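# Lift the ball off its ring with both hands

## Task

Grip the ball using both hands together, raise it so it sits at least three finger-widths above the ring it rested on, and keep it motionless in the air, touching nothing but the hands at the finish. If any motor of either hand still reports moving in hand_stopped_by at the end, the task counts as failed.

## Robot and tools

Robot: a humanoid upper body on a stand just past the table's -x edge, facing +x, with two arms. left_arm is on the +y side and carries a left hand; right_arm is on the -y side and carries a right hand. The left hand is the mirror of the right. Each hand has little, ring, middle and index fingers plus a thumb with two motors (bend and turn). Loose objects may occasionally get a small push from outside.

World frame (all reported poses): table top at z = 0, +z up, +x away from the robot across the table, robot's right toward -y. The table's near edge is at x = 0.18 m. The shoulders are about 0.28 m above the pelvis, 0.06 m forward of it, and 0.10 m to either side. A hand point can get no more than 0.62 m from its shoulder. Printed positions grow less accurate at long reach.

Hand point: a point 0.05 m in front of the palm, where index pad and thumb tip meet in a pinch. Its own axes: +z runs along the straightened fingers, +y points out of the palm, +x runs across the palm away from the thumb on the right hand and toward the thumb on the left hand. Straight fingers extend 0.06 to 0.07 m past the point. A wrist bracket on the little-finger side stands out and can collide with things.

A row is one flat list of 28 numbers, each in [-1, 1], covering both arms even when only one moves. Order: left_arm dx, dy, dz, rx, ry, rz; left_gripper little, ring, middle, index, thumb_bend, thumb_turn, force_limit, speed; then the same 14 for right_arm and right_gripper. dx to rz are an offset, not a pose: they describe the target relative to the hand point's measured pose when the action began (for a call's first action, the last pose reported in this scene), expressed in the hand point's own axes. Every row is relative to that same start, not to the row before. Scale: 1.0 equals 0.6 m for dx, dy, dz and 180 degrees for rotation; rx, ry, rz form a single rotation vector. Per control step the controller clips the command to 70 mm and 16 degrees from the current pose, so large offsets need several actions.

Hand numbers are absolute targets, not offsets. Fingers and thumb_bend: +1 straight, -1 fully curled. thumb_turn: +1 beside the palm, -1 across in front of it. A pinch is roughly index -0.22, thumb_bend -0.75, thumb_turn -0.57. force_limit maps -1..+1 linearly to about 0..10 N at the fingertip (0..15 N for the thumb motors); it stops closing only. speed maps -1..+1 to nearly still..full, where full travel takes 0.6 s. To leave a hand unchanged, resend the eight hand numbers last executed; if none yet, send hand_measured's six values then hand_force_limit and hand_speed.

Tools:
- execute_actions(actions): a list of actions; each action is a list of up to 15 rows, one row per 1/30 s step; a short action repeats its final row to fill 15 steps. An empty list just returns state and images.
- move(target, speed, blocking): target is one 28-number row, offsets taken from the pose in the scene's latest result. Arms travel in straight lines, finishing together, in 0.5 to 10 s; they do not dodge obstacles or each other. speed is m/s, 0.002 to 0.5 (default 0.25); rotation rate is twice that in rad/s. blocking=false returns after 0.5 s while motion continues; then use wait(0) or stop before sending anything else. The move: line reports the ending (done, off_target, moving, held, fault) and limits (paced = pose clipped; held = steps blocked, after which the arm may jump faster).
- wait(seconds): 0 to 10, robot keeps last command.
- stop(): brakes a running move; needs stopping room.
- zoom_image(camera, region): camera is cam_high, cam_left_wrist or cam_right_wrist; region [x0, y0, x1, y1] in pixels, at most 504 by 504.
- show_instructions(): shows reference images.
- finished_scene(scene): ends the numbered scene; irreversible.

Results: per arm a position (m) and quaternion wxyz in the world frame, Hand target lines, pose unreachable notices from the clearance check, and per hand six-value lists: hand_measured (positions on the target scale), hand_stopped_by (moving, target, force, stalled, fault), hand_load_n (fingertip load, positive pushing the finger open; near 0 after a lost grip), plus hand_force_limit and hand_speed. MOTOR HOT appears at 90 °C; at 120 °C the arm drops (OVER-TEMPERATURE FAULT). Camera images come in order cam_high, cam_left_wrist, cam_right_wrist, all 504x504, with calibration given.

Gripping: a motor only starts when its target changes by 0.01 or more, then runs until it arrives or hits force_limit, and locks. If blocked it reads moving for the expected travel time, then stalled. For gentle closing use speed -0.9 or lower. Squeeze harder by raising force_limit and sending a more closed target; loosen with a more open target. Turn the thumb before contact. Before finishing, confirm no motor reads moving.

Avoid: knocking anything off the table, dropping or slamming the ball, fast contacts or targets deep past contact, hard contact between the two arms or hands, and wrist overload (wrist pitch and yaw limit 4.65 N m, other joints 23.2 N m; exceeding one freezes that arm for 10 s). Between replies the robot keeps holding its last command.

Each tool is called after "Call:" as name([rows], argument=value, ...), one row to a line, values as JSON.

Reference images:

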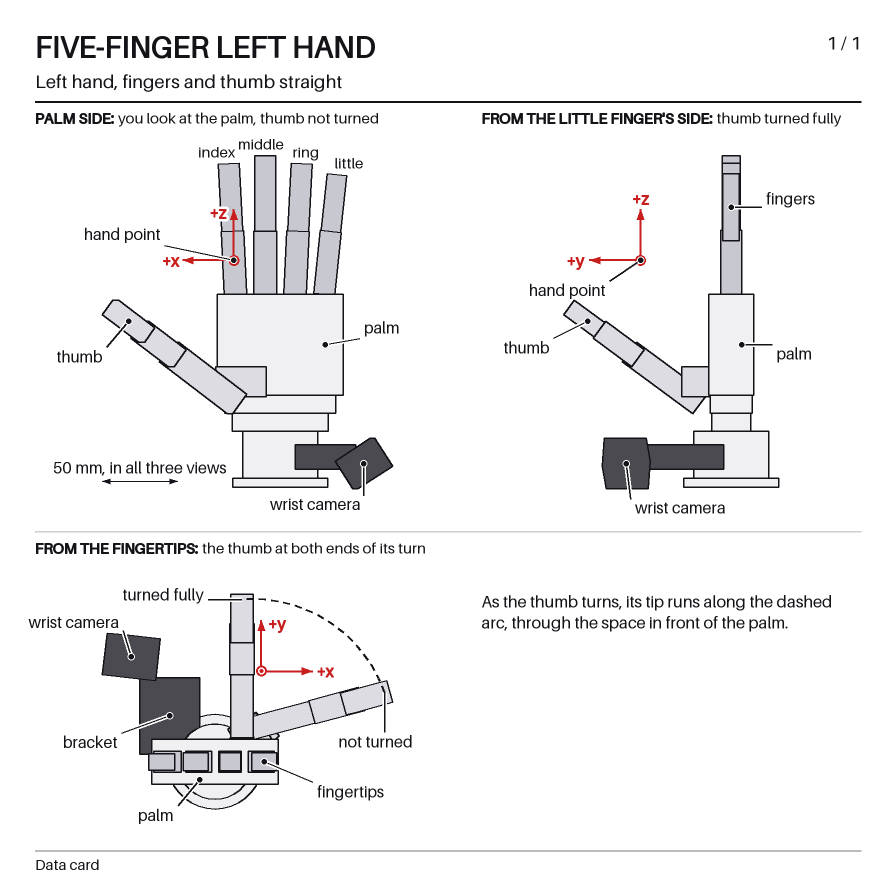

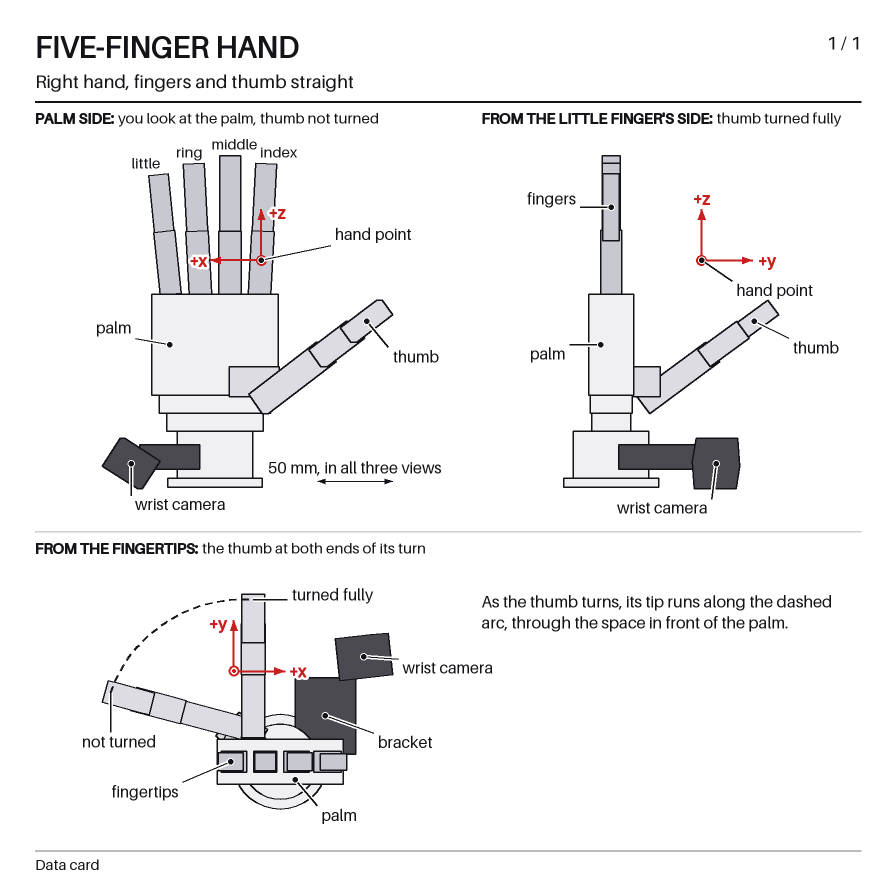

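## Session

Call:
execute_actions(actions=[])

Scene clock: 0.00 s.
left_arm: end_effector_position=(+0.1285, +0.0600, +0.4642) hand_measured=(+1.000, +1.000, +1.000, +1.000, +1.000, +1.000) hand_load_n=(+0.0, +0.0, +0.0, +0.0, +0.0, +0.0) hand_stopped_by=(target, target, target, target, target, target) hand_force_limit=0.00 hand_speed=-0.80 end_effector_quat_wxyz=(+0.151, -0.027, -0.234, +0.960) | right_arm: end_effector_position=(+0.1536, -0.1528, +0.4800) hand_measured=(+1.000, +1.000, +1.000, +1.000, +1.000, +1.000) hand_load_n=(+0.0, +0.0, +0.0, +0.0, +0.0, +0.0) hand_stopped_by=(target, target, target, target, target, target) hand_force_limit=0.00 hand_speed=-0.80 end_effector_quat_wxyz=(+0.982, -0.138, +0.125, -0.006)
Joint positions: left_arm=[-0.149  0.493  0.104 -0.592 -0.484 -1.09  -0.391] | right_arm=[ 0.051 -0.55  -0.317 -0.594  0.611 -0.957  0.261]
Joint velocities: left_arm=[-0.003 -0.002  0.006 -0.003  0.008  0.     0.   ] | right_arm=[ 0.     0.017 -0.009  0.    -0.002  0.     0.   ]
Motor temperatures (°C, as the motors report them): left_arm=[39 40 37 36 38 26 28] | right_arm=[35 43 36 40 43 29 29]
Hand target (left_arm): +0.128, +0.060, +0.464; +0.151, -0.027, -0.234, +0.960
Hand target (right_arm): +0.154, -0.153, +0.480; +0.982, -0.138, +0.125, -0.006

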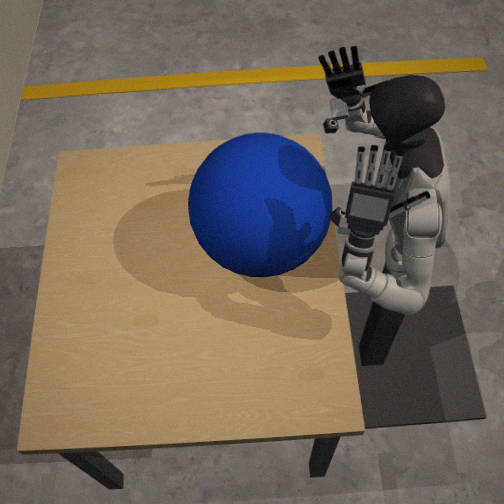

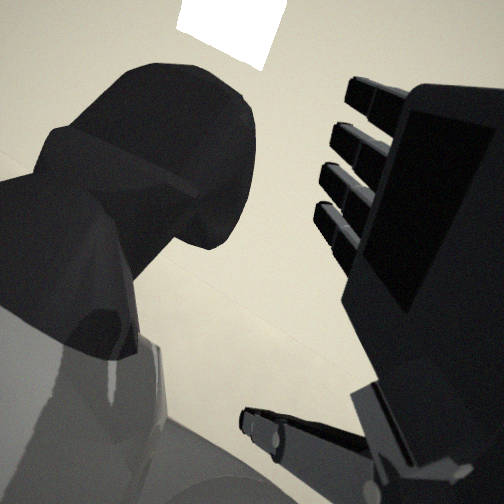

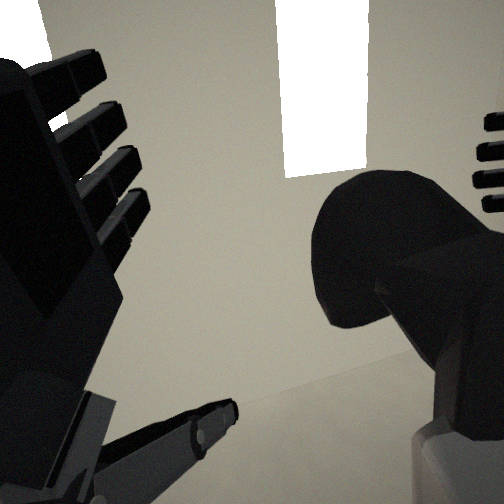

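Call:
zoom_image(camera="cam_high", region=[100, 40, 460, 340])

Region (100, 40, 460, 340) of cam_high's 504x504 image, scaled by 1.400, with more detail than that image has.

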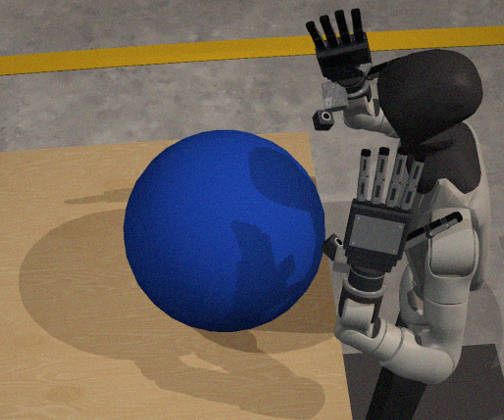

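Call:
move(target=[-0.192,-0.185,-0.174,0.1605,-0.249,-0.0188,1,1,1,1,1,1,0,-0.8,0.157,-0.171,-0.117,0.1086,0.1753,-0.0109,1,1,1,1,1,1,0,-0.8], speed=0.3)

Scene clock: 40.53 s.
left_arm: end_effector_position=(+0.2823, +0.1619, +0.4170) hand_measured=(+1.000, +1.000, +1.000, +1.000, +1.000, +1.000) hand_load_n=(+0.0, +0.0, +0.0, +0.0, +0.0, +0.0) hand_stopped_by=(target, target, target, target, target, target) hand_force_limit=0.00 hand_speed=-0.80 end_effector_quat_wxyz=(+0.091, +0.383, -0.033, +0.918) | right_arm: end_effector_position=(+0.2290, -0.2728, +0.4204) hand_measured=(+1.000, +1.000, +1.000, +1.000, +1.000, +1.000) hand_load_n=(+0.0, +0.0, +0.0, +0.0, +0.0, +0.0) hand_stopped_by=(target, target, target, target, target, target) hand_force_limit=0.00 hand_speed=-0.80 end_effector_quat_wxyz=(+0.922, +0.033, +0.379, -0.077)
Joint positions: left_arm=[ 0.225  0.562  0.183 -0.385 -0.738 -0.814 -0.152] | right_arm=[ 0.321 -0.574 -0.395 -0.35   0.83  -0.822  0.182]
Joint velocities: left_arm=[0.002 0.    0.003 0.003 0.005 0.005 0.   ] | right_arm=[-0.002  0.017  0.005  0.002 -0.015  0.003  0.   ]
Motor temperatures (°C, as the motors report them): left_arm=[40 43 37 38 38 26 28] | right_arm=[35 46 36 41 43 29 29]
Hand target (left_arm): +0.283, +0.163, +0.418; +0.091, +0.384, -0.031, +0.918
Hand target (right_arm): +0.229, -0.274, +0.420; +0.921, +0.036, +0.380, -0.077
Off the commanded pose (left_arm): 0.004 m, 1 deg.
Off the commanded pose (right_arm): 0.002 m, 1 deg.
move: off_target (left_arm)
camera_calibration (this result's frames):
cam_left_wrist: T_world_to_cam=[[0.225821, 0.967969, -0.109729, -0.179723], [-0.945261, 0.244961, 0.21558, 0.140448], [0.235555, 0.0550404, 0.970301, -0.348574], [0, 0, 0, 1]] pos_world=[0.255453, 0.158747, 0.288223]
cam_right_wrist: T_world_to_cam=[[0.0783615, 0.996455, 0.0305963, 0.238116], [-0.984221, 0.0724426, 0.161432, 0.171519], [0.158643, -0.0427636, 0.986409, -0.332629], [0, 0, 0, 1]] pos_world=[0.202923, -0.263921, 0.293135]

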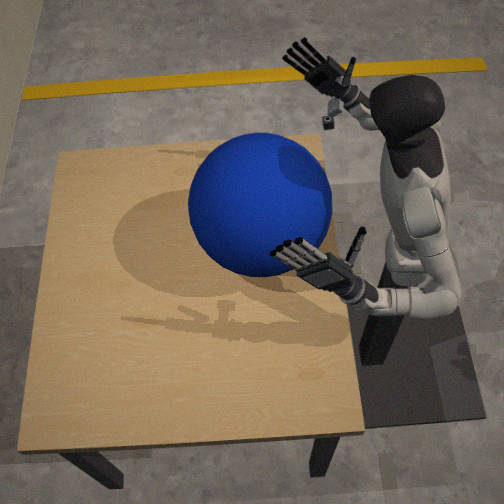

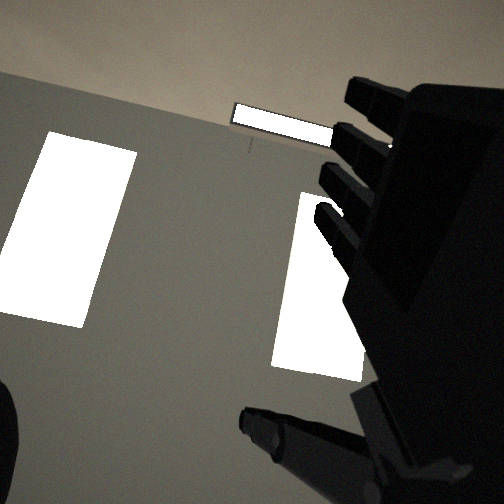

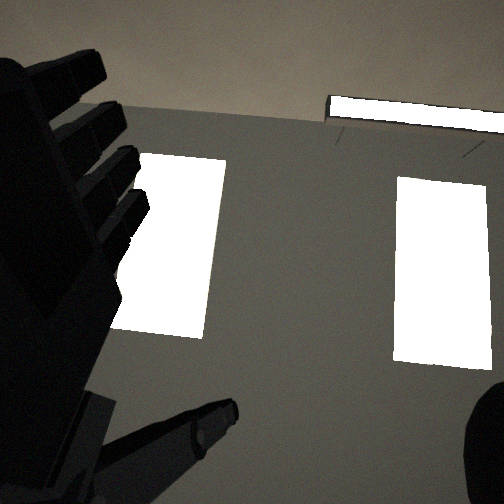

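Call:
move(target=[-0.372,0.0,-0.092,0,-0.306,0,1,1,1,1,1,1,0,-0.8,0.35,0.008,-0.122,0,0.306,0,1,1,1,1,1,1,0,-0.8], speed=0.3)

Scene clock: 49.90 s.
left_arm: end_effector_position=(+0.3957, +0.1354, +0.2201) hand_measured=(+1.000, +1.000, +1.000, +1.000, +1.000, +1.000) hand_load_n=(+0.0, +0.0, +0.0, +0.0, +0.0, +0.0) hand_stopped_by=(target, target, target, target, target, target) hand_force_limit=0.00 hand_speed=-0.80 end_effector_quat_wxyz=(+0.073, +0.764, -0.072, +0.637) | right_arm: end_effector_position=(+0.3260, -0.2816, +0.2214) hand_measured=(+1.000, +1.000, +1.000, +1.000, +1.000, +1.000) hand_load_n=(+0.0, +0.0, +0.0, +0.0, +0.0, +0.0) hand_stopped_by=(target, target, target, target, target, target) hand_force_limit=0.00 hand_speed=-0.80 end_effector_quat_wxyz=(+0.642, +0.069, +0.762, -0.044)
Joint positions: left_arm=[ 0.115  0.825 -0.031 -0.278 -0.82  -0.007  0.076] | right_arm=[ 0.386 -0.825 -0.195 -0.302  0.872 -0.099 -0.055]
Joint velocities: left_arm=[-0.014 -0.011  0.008 -0.003 -0.002  0.011  0.   ] | right_arm=[ 0.008 -0.006  0.008 -0.011  0.002  0.012  0.   ]
Motor temperatures (°C, as the motors report them): left_arm=[40 44 38 38 38 28 28] | right_arm=[35 46 37 42 43 31 29]
Hand target (left_arm): +0.396, +0.136, +0.219; +0.073, +0.766, -0.070, +0.635
Hand target (right_arm): +0.326, -0.282, +0.221; +0.641, +0.071, +0.763, -0.043
Off the commanded pose (left_arm): 0.003 m, 1 deg.
Off the commanded pose (right_arm): 0.002 m, 1 deg.
move: done
camera_calibration (this result's frames):
cam_left_wrist: T_world_to_cam=[[0.140711, 0.984433, -0.105322, -0.170761], [-0.358146, 0.149788, 0.921572, -0.0782393], [0.923002, -0.0919553, 0.373647, -0.303602], [0, 0, 0, 1]] pos_world=[0.276232, 0.151904, 0.167559]
cam_right_wrist: T_world_to_cam=[[0.13154, 0.985209, 0.109818, 0.207367], [-0.441318, -0.0409977, 0.896414, -0.0718549], [0.887657, -0.166379, 0.429398, -0.301285], [0, 0, 0, 1]] pos_world=[0.20845, -0.257373, 0.17101]

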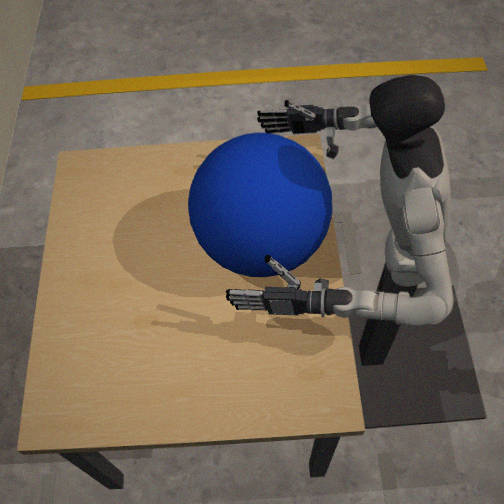

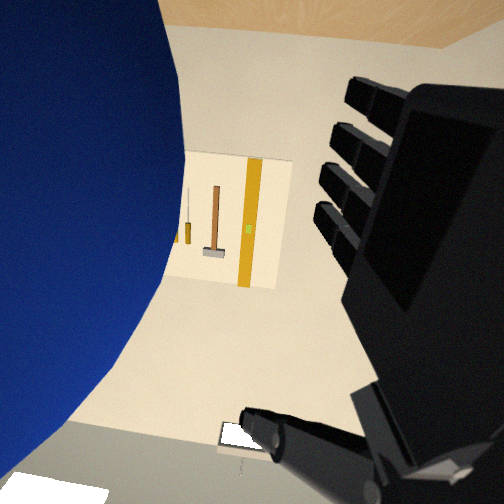

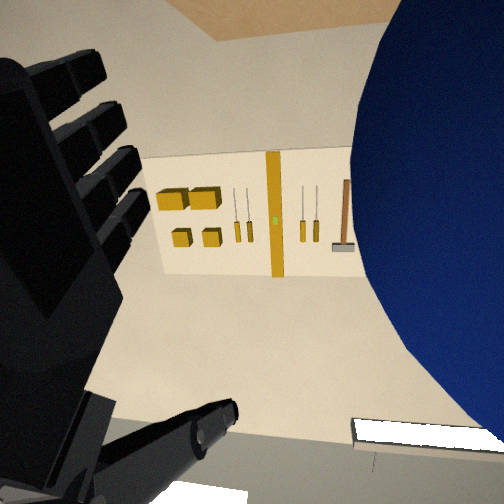

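Call:
move(target=[-0.042,0.077,-0.008,0,0,-0.067,0.8,0.8,0.8,0.8,1,1,0,0,0.044,0.125,-0.012,0,0,0.067,0.8,0.8,0.8,0.8,1,1,0,0], speed=0.12)

Scene clock: 69.67 s.
left_arm: end_effector_position=(+0.3790, +0.0895, +0.2004) hand_measured=(+0.800, +0.800, +0.800, +0.800, +1.000, +1.000) hand_load_n=(+0.0, +0.0, +0.0, +0.0, +0.0, +0.0) hand_stopped_by=(target, target, target, target, target, target) hand_force_limit=0.00 hand_speed=0.00 end_effector_quat_wxyz=(+0.144, +0.765, +0.007, +0.628) | right_arm: end_effector_position=(+0.3282, -0.2073, +0.1981) hand_measured=(+0.800, +0.800, +0.800, +0.800, +1.000, +1.000) hand_load_n=(+0.0, +0.0, +0.0, +0.0, +0.0, +0.0) hand_stopped_by=(target, target, target, target, target, target) hand_force_limit=0.00 hand_speed=0.00 end_effector_quat_wxyz=(+0.644, +0.150, +0.750, +0.025)
Joint positions: left_arm=[ 0.115  0.587 -0.201 -0.297 -0.752 -0.075  0.159] | right_arm=[ 0.311 -0.539  0.101 -0.396  0.698 -0.134 -0.243]
Joint velocities: left_arm=[ 0.006 -0.002  0.003  0.     0.003 -0.002  0.   ] | right_arm=[ 0.    -0.009  0.     0.     0.    -0.001 -0.001]
Motor temperatures (°C, as the motors report them): left_arm=[41 45 39 38 38 32 28] | right_arm=[35 47 38 42 43 35 29]
Hand target (left_arm): +0.380, +0.090, +0.201; +0.141, +0.764, +0.007, +0.629
Hand target (right_arm): +0.329, -0.208, +0.198; +0.645, +0.150, +0.749, +0.023
Off the commanded pose (left_arm): 0.004 m, 1 deg.
Off the commanded pose (right_arm): 0.003 m, 0 deg.
move: off_target (left_arm)
camera_calibration (this result's frames):
cam_left_wrist: T_world_to_cam=[[0.104029, 0.944351, -0.312058, -0.0664042], [-0.332667, 0.328727, 0.883896, -0.0773631], [0.937289, 0.0118606, 0.348351, -0.294667], [0, 0, 0, 1]] pos_world=[0.25736, 0.0916351, 0.150307]
cam_right_wrist: T_world_to_cam=[[0.159983, 0.935142, 0.316093, 0.0758766], [-0.476783, -0.207184, 0.854255, -0.061472], [0.86434, -0.287374, 0.412714, -0.294965], [0, 0, 0, 1]] pos_world=[0.213502, -0.168457, 0.150265]

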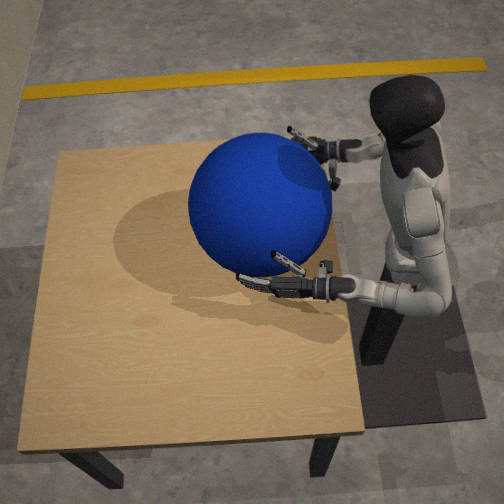

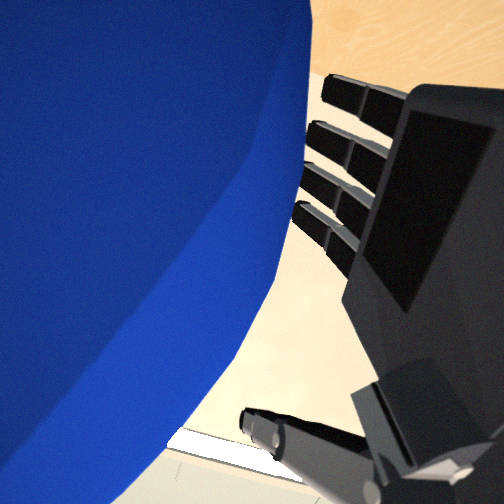

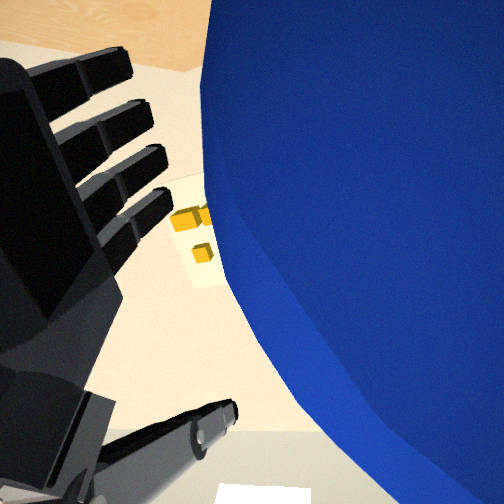

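Call:
move(target=[0,0.02,0,0,0,0,0.8,0.8,0.8,0.8,1,1,0,0,0,0.048,0.008,0,0,0,0.8,0.8,0.8,0.8,1,1,0,0], speed=0.05)

Scene clock: 75.07 s.
left_arm: end_effector_position=(+0.3772, +0.0793, +0.2029) hand_measured=(+0.800, +0.800, +0.800, +0.800, +1.000, +1.000) hand_load_n=(+0.0, +0.0, +0.0, +0.0, +0.0, +0.0) hand_stopped_by=(target, target, target, target, target, target) hand_force_limit=0.00 hand_speed=0.00 end_effector_quat_wxyz=(+0.143, +0.765, +0.009, +0.627) | right_arm: end_effector_position=(+0.3385, -0.1819, +0.2029) hand_measured=(+0.800, +0.800, +0.800, +0.800, +1.000, +1.000) hand_load_n=(+0.0, +0.0, +0.0, +0.0, +0.0, +0.0) hand_stopped_by=(target, target, target, target, target, target) hand_force_limit=0.00 hand_speed=0.00 end_effector_quat_wxyz=(+0.643, +0.151, +0.750, +0.026)
Joint positions: left_arm=[ 0.109  0.577 -0.236 -0.335 -0.733 -0.061  0.213] | right_arm=[ 0.25  -0.499  0.189 -0.457  0.631 -0.067 -0.364]
Joint velocities: left_arm=[-0.003  0.009  0.003 -0.002 -0.011  0.     0.003] | right_arm=[-0.005  0.012  0.002 -0.008  0.     0.    -0.005]
Motor temperatures (°C, as the motors report them): left_arm=[41 45 39 39 38 33 28] | right_arm=[35 47 38 42 43 36 29]
Hand target (left_arm): +0.377, +0.078, +0.204; +0.143, +0.765, +0.007, +0.628
Hand target (right_arm): +0.339, -0.181, +0.203; +0.643, +0.150, +0.750, +0.025
Off the commanded pose (left_arm): 0.001 m, 0 deg.
Off the commanded pose (right_arm): 0.002 m, 0 deg.
move: done
camera_calibration (this result's frames):
cam_left_wrist: T_world_to_cam=[[0.101589, 0.944152, -0.31346, -0.0546224], [-0.332228, 0.329198, 0.883885, -0.077016], [0.937712, 0.0143472, 0.347116, -0.293853], [0, 0, 0, 1]] pos_world=[0.255511, 0.0811413, 0.152952]
cam_right_wrist: T_world_to_cam=[[0.161578, 0.933974, 0.318726, 0.0476007], [-0.475544, -0.209311, 0.854428, -0.0562188], [0.864726, -0.289625, 0.410326, -0.29862], [0, 0, 0, 1]] pos_world=[0.223798, -0.142713, 0.155395]

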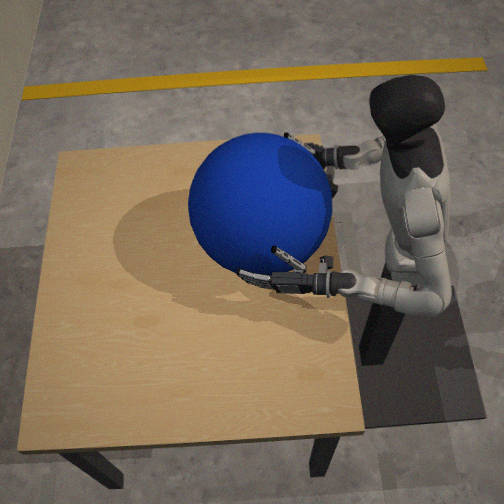

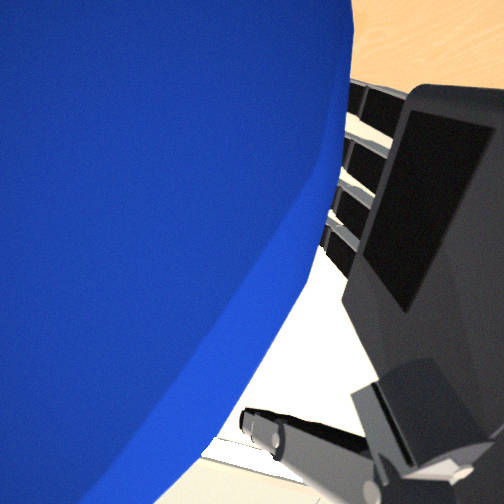

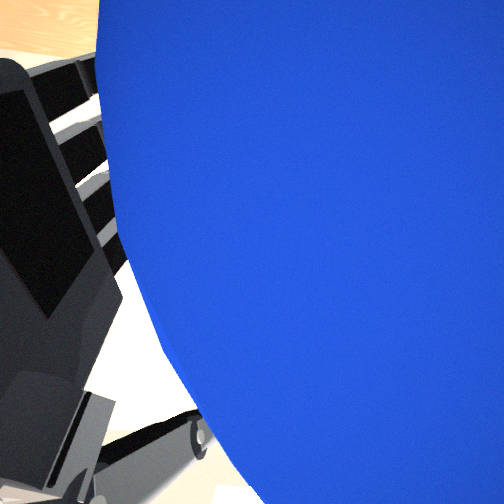

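Call:
move(target=[0,0.012,0,0,0,0,0.4,0.4,0.4,0.4,1,0.5,-0.7,-0.8,0,0.004,0,0,0,0,0.4,0.4,0.4,0.4,1,0.5,-0.7,-0.8], speed=0.03)

Scene clock: 80.47 s.
left_arm: end_effector_position=(+0.3794, +0.0814, +0.2028) hand_measured=(+0.658, +0.724, +0.734, +0.646, +1.000, +0.630) hand_load_n=(+0.0, +0.0, +0.0, +1.5, +0.0, +2.5) hand_stopped_by=(force, force, force, force, target, force) hand_force_limit=-0.70 hand_speed=-0.80 end_effector_quat_wxyz=(+0.131, +0.767, +0.019, +0.628) | right_arm: end_effector_position=(+0.3389, -0.1858, +0.2021) hand_measured=(+0.612, +0.724, +0.768, +0.734, +1.000, +0.896) hand_load_n=(+1.0, +0.0, +0.0, +0.0, +0.0, +2.0) hand_stopped_by=(force, force, force, force, target, force) hand_force_limit=-0.70 hand_speed=-0.80 end_effector_quat_wxyz=(+0.642, +0.159, +0.750, +0.018)
Joint positions: left_arm=[ 0.105  0.58  -0.254 -0.347 -0.728 -0.063  0.269] | right_arm=[ 0.249 -0.499  0.19  -0.457  0.631 -0.068 -0.386]
Joint velocities: left_arm=[-0.005  0.002 -0.002  0.003  0.002 -0.001  0.001] | right_arm=[ 0.002 -0.006 -0.008  0.    -0.005  0.     0.   ]
Motor temperatures (°C, as the motors report them): left_arm=[41 45 39 39 38 33 28] | right_arm=[35 46 37 43 43 36 29]
Hand target (left_arm): +0.376, +0.073, +0.205; +0.143, +0.765, +0.009, +0.628
Hand target (right_arm): +0.339, -0.180, +0.203; +0.643, +0.152, +0.750, +0.026
Off the commanded pose (left_arm): 0.010 m, 2 deg.
Off the commanded pose (right_arm): 0.006 m, 1 deg.
move: off_target (left_arm, right_arm)
camera_calibration (this result's frames):
cam_left_wrist: T_world_to_cam=[[0.0699679, 0.949123, -0.307036, -0.0465779], [-0.339554, 0.31207, 0.887308, -0.0733828], [0.937981, 0.042172, 0.344113, -0.297644], [0, 0, 0, 1]] pos_world=[0.257526, 0.079661, 0.153235]
cam_right_wrist: T_world_to_cam=[[0.182254, 0.93106, 0.316087, 0.0444548], [-0.475999, -0.197743, 0.856926, -0.0543807], [0.860354, -0.306635, 0.407144, -0.300812], [0, 0, 0, 1]] pos_world=[0.224818, -0.144383, 0.155023]

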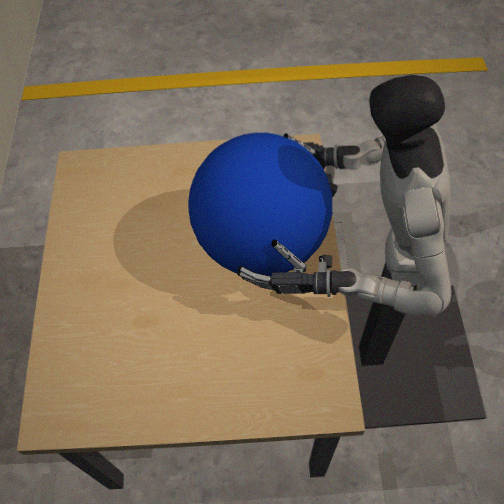

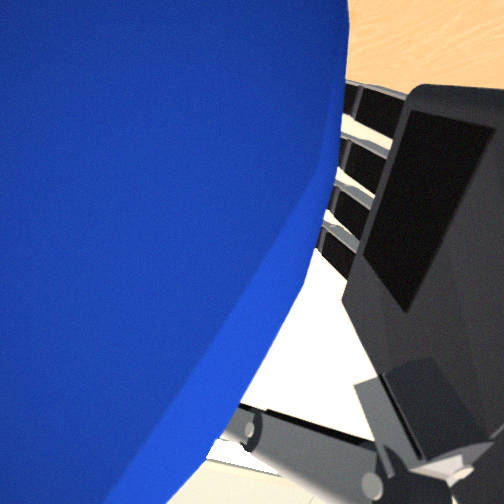

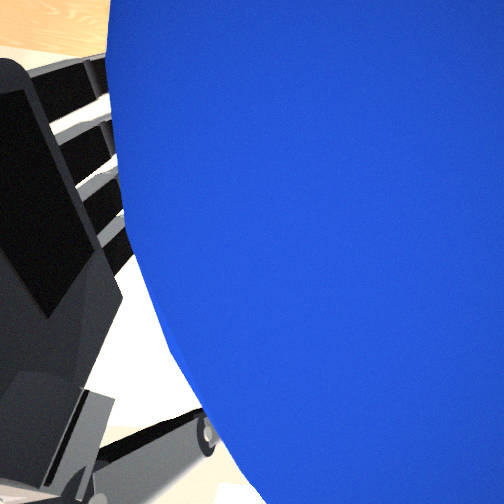

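Call:
move(target=[0,0.04,0,-0.025,0,0,0.4,0.4,0.4,0.4,1,0.5,-0.7,-0.8,0,0.04,0,-0.025,0,0,0.4,0.4,0.4,0.4,1,0.5,-0.7,-0.8], speed=0.04)

Scene clock: 85.43 s.
left_arm: end_effector_position=(+0.3825, +0.0802, +0.2034) hand_measured=(+0.658, +0.724, +0.734, +0.646, +1.000, +0.630) hand_load_n=(+1.5, +0.0, +0.0, +2.5, +0.0, +5.0) hand_stopped_by=(force, force, force, force, target, force) hand_force_limit=-0.70 hand_speed=-0.80 end_effector_quat_wxyz=(+0.130, +0.766, +0.019, +0.630) | right_arm: end_effector_position=(+0.3424, -0.1853, +0.2026) hand_measured=(+0.614, +0.724, +0.768, +0.734, +1.000, +0.898) hand_load_n=(+3.5, +0.0, +0.0, +0.0, +0.5, +7.0) hand_stopped_by=(force, force, force, force, target, force) hand_force_limit=-0.70 hand_speed=-0.80 end_effector_quat_wxyz=(+0.643, +0.157, +0.749, +0.017)
Joint positions: left_arm=[ 0.082  0.598 -0.278 -0.334 -0.74  -0.08   0.29 ] | right_arm=[ 0.226 -0.517  0.208 -0.443  0.64  -0.081 -0.406]
Joint velocities: left_arm=[ 0.     0.029 -0.049  0.003 -0.026 -0.042  0.03 ] | right_arm=[-0.018 -0.037  0.035  0.005  0.025 -0.035 -0.032]
Motor temperatures (°C, as the motors report them): left_arm=[41 44 38 40 38 33 29] | right_arm=[35 46 37 43 43 36 30]
Hand target (left_arm): +0.375, +0.059, +0.208; +0.160, +0.761, -0.006, +0.629
Hand target (right_arm): +0.343, -0.163, +0.207; +0.647, +0.133, +0.749, +0.048
Off the commanded pose (left_arm): 0.023 m, 5 deg.
Off the commanded pose (right_arm): 0.023 m, 4 deg.
move: off_target (left_arm, right_arm)
camera_calibration (this result's frames):
cam_left_wrist: T_world_to_cam=[[0.0698643, 0.949343, -0.306376, -0.0455493], [-0.342985, 0.311262, 0.886272, -0.0709056], [0.936739, 0.0431635, 0.347357, -0.300944], [0, 0, 0, 1]] pos_world=[0.260769, 0.078302, 0.153422]
cam_right_wrist: T_world_to_cam=[[0.18061, 0.932109, 0.313931, 0.0443875], [-0.479251, -0.195324, 0.855668, -0.0511973], [0.858894, -0.304994, 0.411436, -0.303921], [0, 0, 0, 1]] pos_world=[0.228483, -0.144068, 0.154917]

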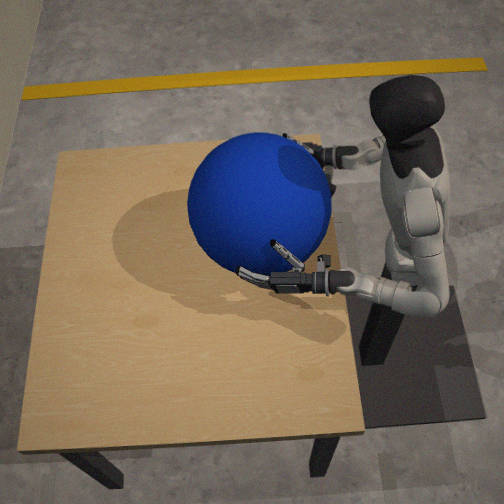

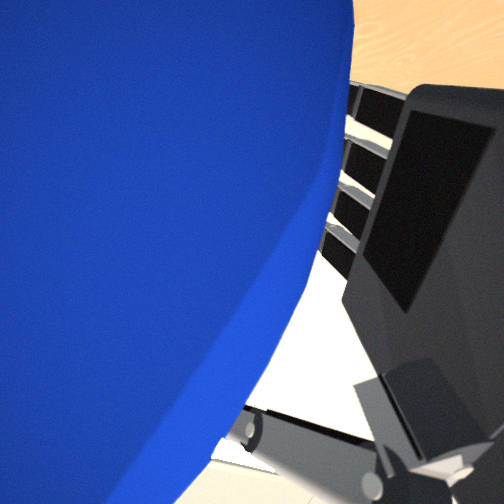

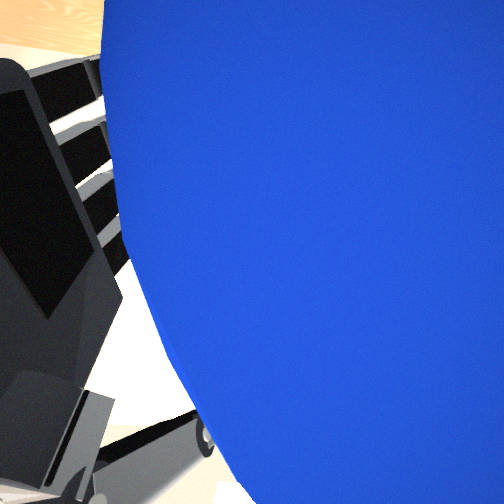

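Call:
execute_actions([
  [[0,0.04,-0.005,-0.025,0,0,0.4,0.3,0.3,0.4,1,0.5,-0.6,-0.9,0,0.04,-0.005,-0.025,0,0,0.4,0.3,0.3,0.3,1,0.5,-0.6,-0.9]],
])

Scene clock: 90.13 s.
left_arm: end_effector_position=(+0.3829, +0.0801, +0.2033) hand_measured=(+0.658, +0.704, +0.704, +0.646, +1.000, +0.630) hand_load_n=(+0.0, +1.5, +3.0, +0.5, +0.5, +5.5) hand_stopped_by=(force, force, force, force, target, force) hand_force_limit=-0.60 hand_speed=-0.90 end_effector_quat_wxyz=(+0.128, +0.766, +0.020, +0.630) | right_arm: end_effector_position=(+0.3433, -0.1858, +0.2026) hand_measured=(+0.612, +0.704, +0.726, +0.704, +1.000, +0.898) hand_load_n=(+0.5, +1.0, +2.5, +2.0, +0.5, +6.0) hand_stopped_by=(force, force, force, force, target, force) hand_force_limit=-0.60 hand_speed=-0.90 end_effector_quat_wxyz=(+0.644, +0.159, +0.748, +0.015)
Joint positions: left_arm=[ 0.073  0.619 -0.303 -0.331 -0.752 -0.1    0.313] | right_arm=[ 0.217 -0.538  0.23  -0.437  0.649 -0.1   -0.432]
Joint velocities: left_arm=[-0.025  0.032 -0.048  0.005 -0.012 -0.043  0.031] | right_arm=[-0.008 -0.038  0.049  0.003  0.018 -0.04  -0.038]
Motor temperatures (°C, as the motors report them): left_arm=[42 44 38 41 38 31 33] | right_arm=[36 46 37 44 43 35 36]
Hand target (left_arm): +0.376, +0.058, +0.210; +0.160, +0.760, -0.006, +0.630
Hand target (right_arm): +0.344, -0.163, +0.208; +0.649, +0.132, +0.748, +0.047
Off the commanded pose (left_arm): 0.024 m, 5 deg.
Off the commanded pose (right_arm): 0.025 m, 5 deg.
camera_calibration (this result's frames):
cam_left_wrist: T_world_to_cam=[[0.0661837, 0.950063, -0.30496, -0.0444706], [-0.344152, 0.30861, 0.886746, -0.070117], [0.936578, 0.0462643, 0.347391, -0.301499], [0, 0, 0, 1]] pos_world=[0.26119, 0.0778373, 0.153352]
cam_right_wrist: T_world_to_cam=[[0.185942, 0.931318, 0.313164, 0.0428525], [-0.481109, -0.191603, 0.855466, -0.0495132], [0.856715, -0.309733, 0.412438, -0.305236], [0, 0, 0, 1]] pos_world=[0.22971, -0.143938, 0.154828]

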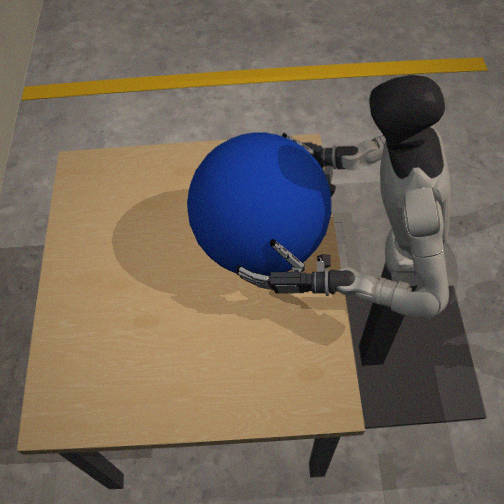

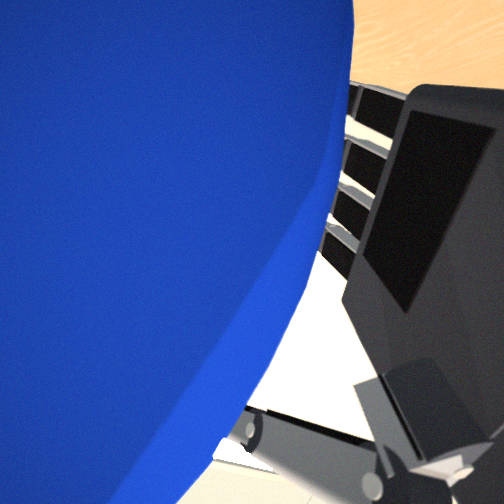

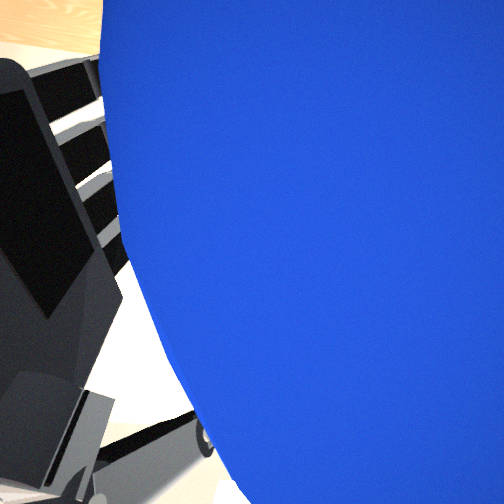

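Call:
execute_actions([
  [[0.004,0.041,-0.006,-0.025,0,0,0.4,0.3,0.3,0.4,1,0.5,-0.6,-0.9,-0.004,0.041,-0.006,-0.025,0,0,0.4,0.3,0.3,0.3,1,0.5,-0.6,-0.9],[0.008,0.042,-0.006,-0.025,0,0,0.4,0.3,0.3,0.4,1,0.5,-0.6,-0.9,-0.008,0.042,-0.006,-0.025,0,0,0.4,0.3,0.3,0.3,1,0.5,-0.6,-0.9],[0.012,0.043,-0.007,-0.025,0,0,0.4,0.3,0.3,0.4,1,0.5,-0.6,-0.9,-0.012,0.043,-0.007,-0.025,0,0,0.4,0.3,0.3,0.3,1,0.5,-0.6,-0.9],[0.017,0.044,-0.008,-0.025,0,0,0.4,0.3,0.3,0.4,1,0.5,-0.6,-0.9,-0.017,0.044,-0.008,-0.025,0,0,0.4,0.3,0.3,0.3,1,0.5,-0.6,-0.9],[0.022,0.045,-0.009,-0.025,0,0,0.4,0.3,0.3,0.4,1,0.5,-0.6,-0.9,-0.022,0.045,-0.009,-0.025,0,0,0.4,0.3,0.3,0.3,1,0.5,-0.6,-0.9],[0.027,0.046,-0.01,-0.025,0,0,0.4,0.3,0.3,0.4,1,0.5,-0.6,-0.9,-0.027,0.046,-0.01,-0.025,0,0,0.4,0.3,0.3,0.3,1,0.5,-0.6,-0.9],[0.032,0.047,-0.011,-0.025,0,0,0.4,0.3,0.3,0.4,1,0.5,-0.6,-0.9,-0.032,0.047,-0.011,-0.025,0,0,0.4,0.3,0.3,0.3,1,0.5,-0.6,-0.9],[0.037,0.048,-0.012,-0.025,0,0,0.4,0.3,0.3,0.4,1,0.5,-0.6,-0.9,-0.037,0.048,-0.012,-0.025,0,0,0.4,0.3,0.3,0.3,1,0.5,-0.6,-0.9],[0.042,0.05,-0.013,-0.025,0,0,0.4,0.3,0.3,0.4,1,0.5,-0.6,-0.9,-0.042,0.05,-0.013,-0.025,0,0,0.4,0.3,0.3,0.3,1,0.5,-0.6,-0.9],[0.048,0.051,-0.014,-0.025,0,0,0.4,0.3,0.3,0.4,1,0.5,-0.6,-0.9,-0.048,0.051,-0.014,-0.025,0,0,0.4,0.3,0.3,0.3,1,0.5,-0.6,-0.9]],
])

Scene clock: 98.63 s.
left_arm: end_effector_position=(+0.3862, +0.0820, +0.2412) hand_measured=(+0.658, +0.704, +0.704, +0.646, +1.000, +0.630) hand_load_n=(+5.5, +3.5, +1.0, +0.0, +0.0, +0.0) hand_stopped_by=(force, force, force, force, target, force) hand_force_limit=-0.60 hand_speed=-0.90 end_effector_quat_wxyz=(+0.126, +0.756, +0.026, +0.642) | right_arm: end_effector_position=(+0.3464, -0.1849, +0.2399) hand_measured=(+0.614, +0.704, +0.726, +0.702, +1.000, +0.896) hand_load_n=(+7.0, +2.5, +0.0, +0.0, +0.0, +1.0) hand_stopped_by=(force, force, force, force, target, force) hand_force_limit=-0.60 hand_speed=-0.90 end_effector_quat_wxyz=(+0.655, +0.162, +0.738, +0.016)
Joint positions: left_arm=[ 0.059  0.73  -0.28  -0.499 -0.846 -0.042  0.442] | right_arm=[ 0.199 -0.633  0.212 -0.612  0.73  -0.017 -0.56 ]
Joint velocities: left_arm=[-0.048  0.11  -0.003 -0.038 -0.097 -0.001  0.079] | right_arm=[-0.054 -0.103  0.002 -0.055  0.106  0.    -0.056]
Motor temperatures (°C, as the motors report them): left_arm=[43 44 38 43 38 31 39] | right_arm=[37 45 37 45 43 34 44]
Hand target (left_arm): +0.375, +0.059, +0.239; +0.157, +0.760, -0.006, +0.631
Hand target (right_arm): +0.344, -0.162, +0.238; +0.649, +0.132, +0.748, +0.045
Off the commanded pose (left_arm): 0.026 m, 5 deg.
Off the commanded pose (right_arm): 0.022 m, 5 deg.
camera_calibration (this result's frames):
cam_left_wrist: T_world_to_cam=[[0.0606653, 0.949357, -0.308289, -0.0318835], [-0.375492, 0.307876, 0.874196, -0.0879505], [0.924838, 0.0627265, 0.375153, -0.321398], [0, 0, 0, 1]] pos_world=[0.26615, 0.0775068, 0.18763]
cam_right_wrist: T_world_to_cam=[[0.182357, 0.929642, 0.320174, 0.0290218], [-0.507581, -0.189879, 0.840421, -0.06662], [0.842085, -0.315771, 0.437243, -0.324927], [0, 0, 0, 1]] pos_world=[0.234509, -0.142232, 0.188769]

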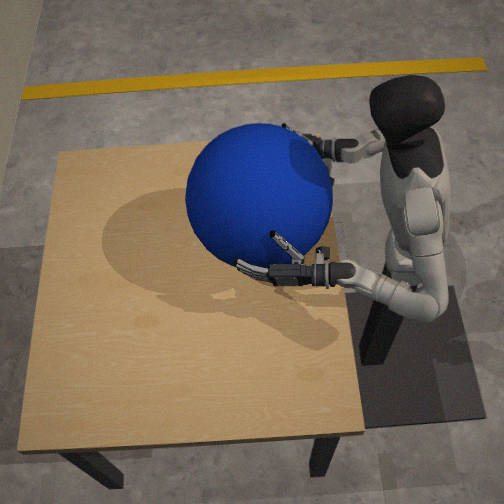

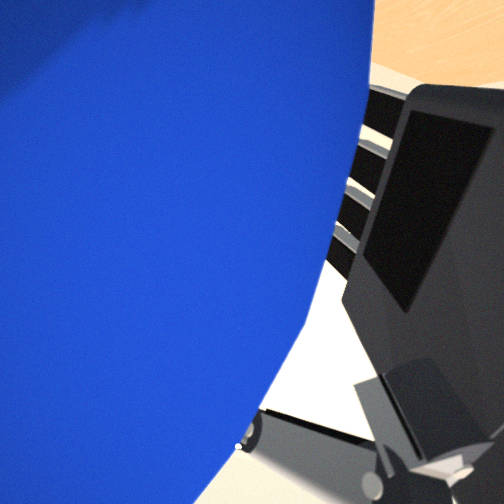

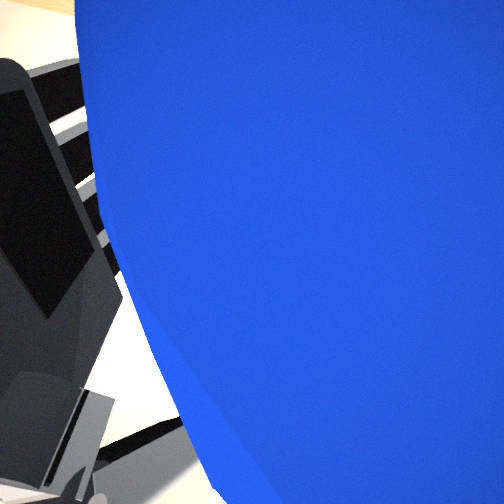

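Call:
execute_actions([
  [[-0.009,0.042,-0.012,-0.025,0,0,0.4,0.3,0.3,0.4,1,0.5,-0.6,-0.9,0.009,0.042,-0.012,-0.025,0,0,0.4,0.3,0.3,0.3,1,0.5,-0.6,-0.9],[-0.005,0.043,-0.013,-0.025,0,0,0.4,0.3,0.3,0.4,1,0.5,-0.6,-0.9,0.005,0.043,-0.013,-0.025,0,0,0.4,0.3,0.3,0.3,1,0.5,-0.6,-0.9],[0,0.044,-0.013,-0.025,0,0,0.4,0.3,0.3,0.4,1,0.5,-0.6,-0.9,0,0.044,-0.013,-0.025,0,0,0.4,0.3,0.3,0.3,1,0.5,-0.6,-0.9],[0.006,0.045,-0.014,-0.025,0,0,0.4,0.3,0.3,0.4,1,0.5,-0.6,-0.9,-0.006,0.045,-0.014,-0.025,0,0,0.4,0.3,0.3,0.3,1,0.5,-0.6,-0.9],[0.012,0.047,-0.015,-0.025,0,0,0.4,0.3,0.3,0.4,1,0.5,-0.6,-0.9,-0.012,0.047,-0.015,-0.025,0,0,0.4,0.3,0.3,0.3,1,0.5,-0.6,-0.9],[0.019,0.048,-0.016,-0.025,0,0,0.4,0.3,0.3,0.4,1,0.5,-0.6,-0.9,-0.019,0.048,-0.016,-0.025,0,0,0.4,0.3,0.3,0.3,1,0.5,-0.6,-0.9],[0.026,0.05,-0.017,-0.025,0,0,0.4,0.3,0.3,0.4,1,0.5,-0.6,-0.9,-0.026,0.05,-0.017,-0.025,0,0,0.4,0.3,0.3,0.3,1,0.5,-0.6,-0.9],[0.033,0.052,-0.018,-0.025,0,0,0.4,0.3,0.3,0.4,1,0.5,-0.6,-0.9,-0.033,0.052,-0.018,-0.025,0,0,0.4,0.3,0.3,0.3,1,0.5,-0.6,-0.9],[0.04,0.053,-0.019,-0.025,0,0,0.4,0.3,0.3,0.4,1,0.5,-0.6,-0.9,-0.04,0.053,-0.019,-0.025,0,0,0.4,0.3,0.3,0.3,1,0.5,-0.6,-0.9],[0.047,0.055,-0.02,-0.025,0,0,0.4,0.3,0.3,0.4,1,0.5,-0.6,-0.9,-0.047,0.055,-0.02,-0.025,0,0,0.4,0.3,0.3,0.3,1,0.5,-0.6,-0.9],[0.054,0.057,-0.021,-0.025,0,0,0.4,0.3,0.3,0.4,1,0.5,-0.6,-0.9,-0.054,0.057,-0.021,-0.025,0,0,0.4,0.3,0.3,0.3,1,0.5,-0.6,-0.9],[0.06,0.058,-0.022,-0.025,0,0,0.4,0.3,0.3,0.4,1,0.5,-0.6,-0.9,-0.06,0.058,-0.022,-0.025,0,0,0.4,0.3,0.3,0.3,1,0.5,-0.6,-0.9],[0.066,0.059,-0.023,-0.025,0,0,0.4,0.3,0.3,0.4,1,0.5,-0.6,-0.9,-0.066,0.059,-0.023,-0.025,0,0,0.4,0.3,0.3,0.3,1,0.5,-0.6,-0.9],[0.071,0.06,-0.024,-0.025,0,0,0.4,0.3,0.3,0.4,1,0.5,-0.6,-0.9,-0.071,0.06,-0.024,-0.025,0,0,0.4,0.3,0.3,0.3,1,0.5,-0.6,-0.9],[0.075,0.061,-0.024,-0.025,0,0,0.4,0.3,0.3,0.4,1,0.5,-0.6,-0.9,-0.075,0.061,-0.024,-0.025,0,0,0.4,0.3,0.3,0.3,1,0.5,-0.6,-0.9]],
])

Call:
wait(seconds=1)

Scene clock: 113.40 s.
left_arm: end_effector_position=(+0.3848, +0.0843, +0.2844) hand_measured=(+0.658, +0.704, +0.702, +0.646, +1.000, +0.630) hand_load_n=(+7.5, +2.0, +0.0, +0.0, +0.0, +3.0) hand_stopped_by=(force, force, force, force, target, force) hand_force_limit=-0.60 hand_speed=-0.90 end_effector_quat_wxyz=(+0.120, +0.748, +0.037, +0.652) | right_arm: end_effector_position=(+0.3447, -0.1823, +0.2823) hand_measured=(+0.614, +0.702, +0.726, +0.702, +1.000, +0.896) hand_load_n=(+8.0, +0.0, +0.0, +0.0, +0.0, +4.5) hand_stopped_by=(force, force, force, force, target, force) hand_force_limit=-0.60 hand_speed=-0.90 end_effector_quat_wxyz=(+0.662, +0.171, +0.729, +0.016)
Joint positions: left_arm=[ 0.043  0.872 -0.235 -0.694 -0.983  0.007  0.619] | right_arm=[ 0.167 -0.749  0.176 -0.817  0.857  0.075 -0.75 ]
Joint velocities: left_arm=[-0.097  0.437  0.238 -0.463 -0.514  0.163  0.4  ] | right_arm=[-0.135 -0.396 -0.232 -0.522  0.523  0.288 -0.477]
Motor temperatures (°C, as the motors report them): left_arm=[46 43 37 50 38 39 55] | right_arm=[39 45 36 52 43 44 60]
Hand target (left_arm): +0.373, +0.059, +0.293; +0.153, +0.748, -0.003, +0.645
Hand target (right_arm): +0.342, -0.157, +0.292; +0.662, +0.131, +0.737, +0.046
Off the commanded pose (left_arm): 0.030 m, 6 deg.
Off the commanded pose (right_arm): 0.026 m, 5 deg.
camera_calibration (this result's frames):
cam_left_wrist: T_world_to_cam=[[0.0423001, 0.948485, -0.313987, -0.0119119], [-0.402553, 0.30381, 0.863511, -0.113198], [0.914419, 0.0898696, 0.394666, -0.340243], [0, 0, 0, 1]] pos_world=[0.266061, 0.0762664, 0.22829]
cam_right_wrist: T_world_to_cam=[[0.189961, 0.923619, 0.332931, 0.00601001], [-0.529043, -0.189366, 0.827197, -0.0914616], [0.82706, -0.33327, 0.452662, -0.343613], [0, 0, 0, 1]] pos_world=[0.23466, -0.137387, 0.229196]

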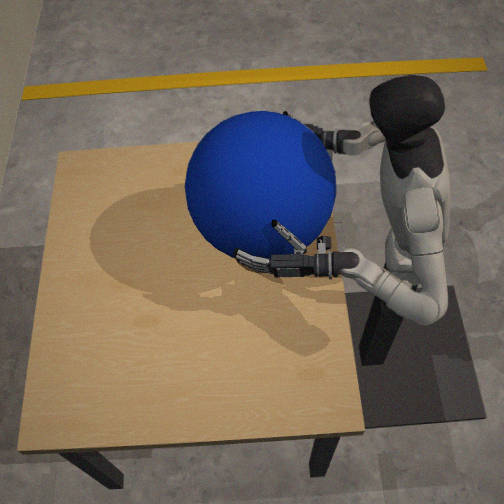

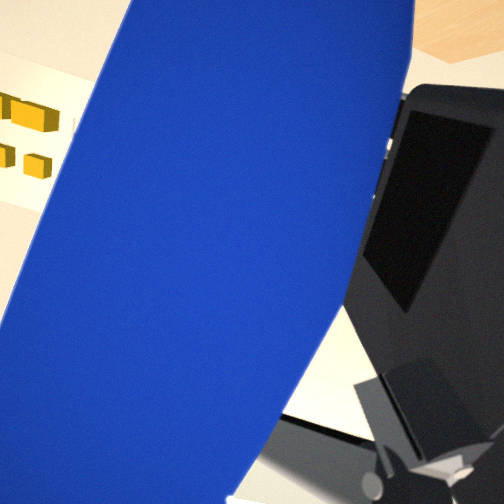

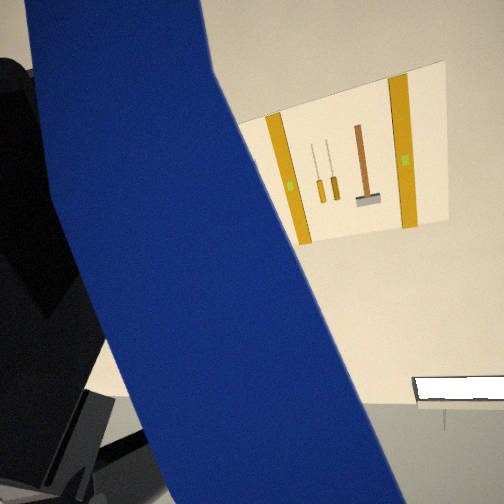

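Scene clock: 114.40 s.
left_arm: end_effector_position=(+0.3853, +0.0845, +0.2921) hand_measured=(+0.658, +0.704, +0.702, +0.646, +1.000, +0.630) hand_load_n=(+7.5, +2.0, +0.0, +0.0, +0.0, +3.0) hand_stopped_by=(force, force, force, force, target, force) hand_force_limit=-0.60 hand_speed=-0.90 end_effector_quat_wxyz=(+0.120, +0.747, +0.037, +0.653) | right_arm: end_effector_position=(+0.3452, -0.1819, +0.2900) hand_measured=(+0.614, +0.702, +0.726, +0.702, +1.000, +0.896) hand_load_n=(+7.5, +0.0, +0.0, +0.0, +0.0, +5.0) hand_stopped_by=(force, force, force, force, target, force) hand_force_limit=-0.60 hand_speed=-0.90 end_effector_quat_wxyz=(+0.663, +0.170, +0.729, +0.016)
Joint positions: left_arm=[ 0.032  0.902 -0.218 -0.723 -1.02   0.021  0.648] | right_arm=[ 0.152 -0.777  0.159 -0.85   0.897  0.098 -0.785]
Joint velocities: left_arm=[ 0.     0.003  0.005 -0.005 -0.014  0.     0.   ] | right_arm=[0.002 0.    0.012 0.    0.006 0.    0.   ]
Motor temperatures (°C, as the motors report them): left_arm=[46 43 37 51 38 39 56] | right_arm=[39 45 36 52 43 44 62]
Hand target (left_arm): +0.373, +0.059, +0.293; +0.153, +0.748, -0.003, +0.645
Hand target (right_arm): +0.342, -0.157, +0.292; +0.662, +0.131, +0.737, +0.046
Off the commanded pose (left_arm): 0.028 m, 6 deg.
Off the commanded pose (right_arm): 0.023 m, 5 deg.
wait: 1.00 s; at rest by 0.37 s
camera_calibration (this result's frames):
cam_left_wrist: T_world_to_cam=[[0.0418063, 0.948813, -0.31306, -0.00981284], [-0.403653, 0.302664, 0.8634, -0.119062], [0.913957, 0.0902722, 0.395644, -0.343921], [0, 0, 0, 1]] pos_world=[0.266679, 0.0763927, 0.235796]
cam_right_wrist: T_world_to_cam=[[0.188921, 0.924045, 0.332341, 0.0036367], [-0.529217, -0.189278, 0.827105, -0.0973456], [0.827187, -0.332138, 0.453262, -0.347411], [0, 0, 0, 1]] pos_world=[0.23517, -0.137174, 0.236775]

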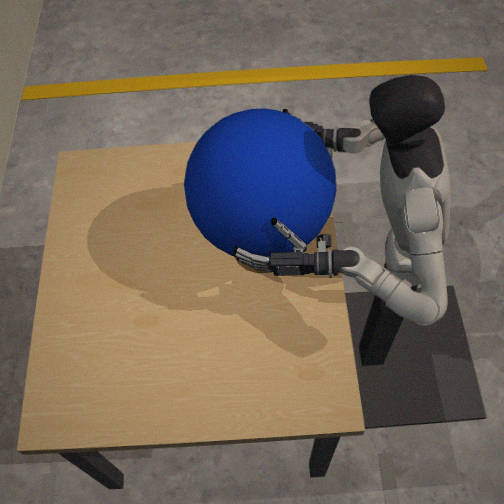

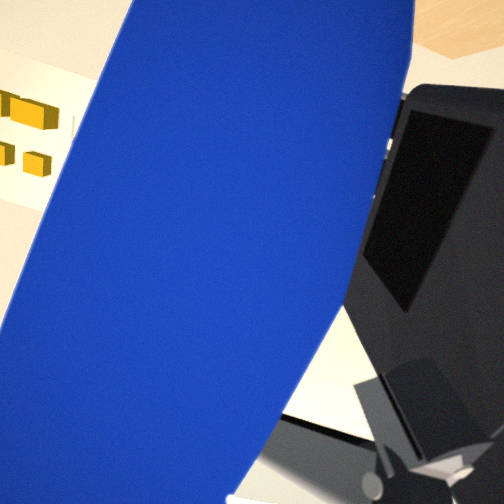

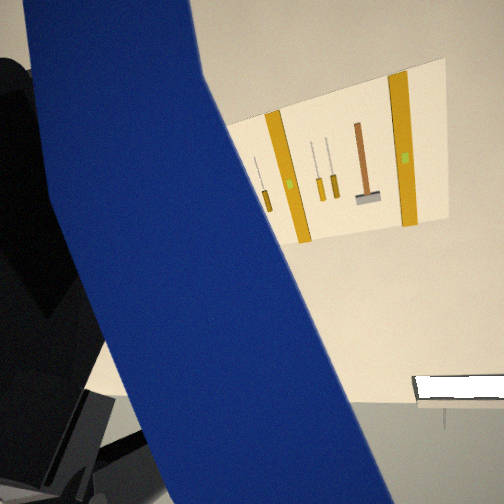

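Call:
finished_scene(scene=1)

The scene is finished: the task was done.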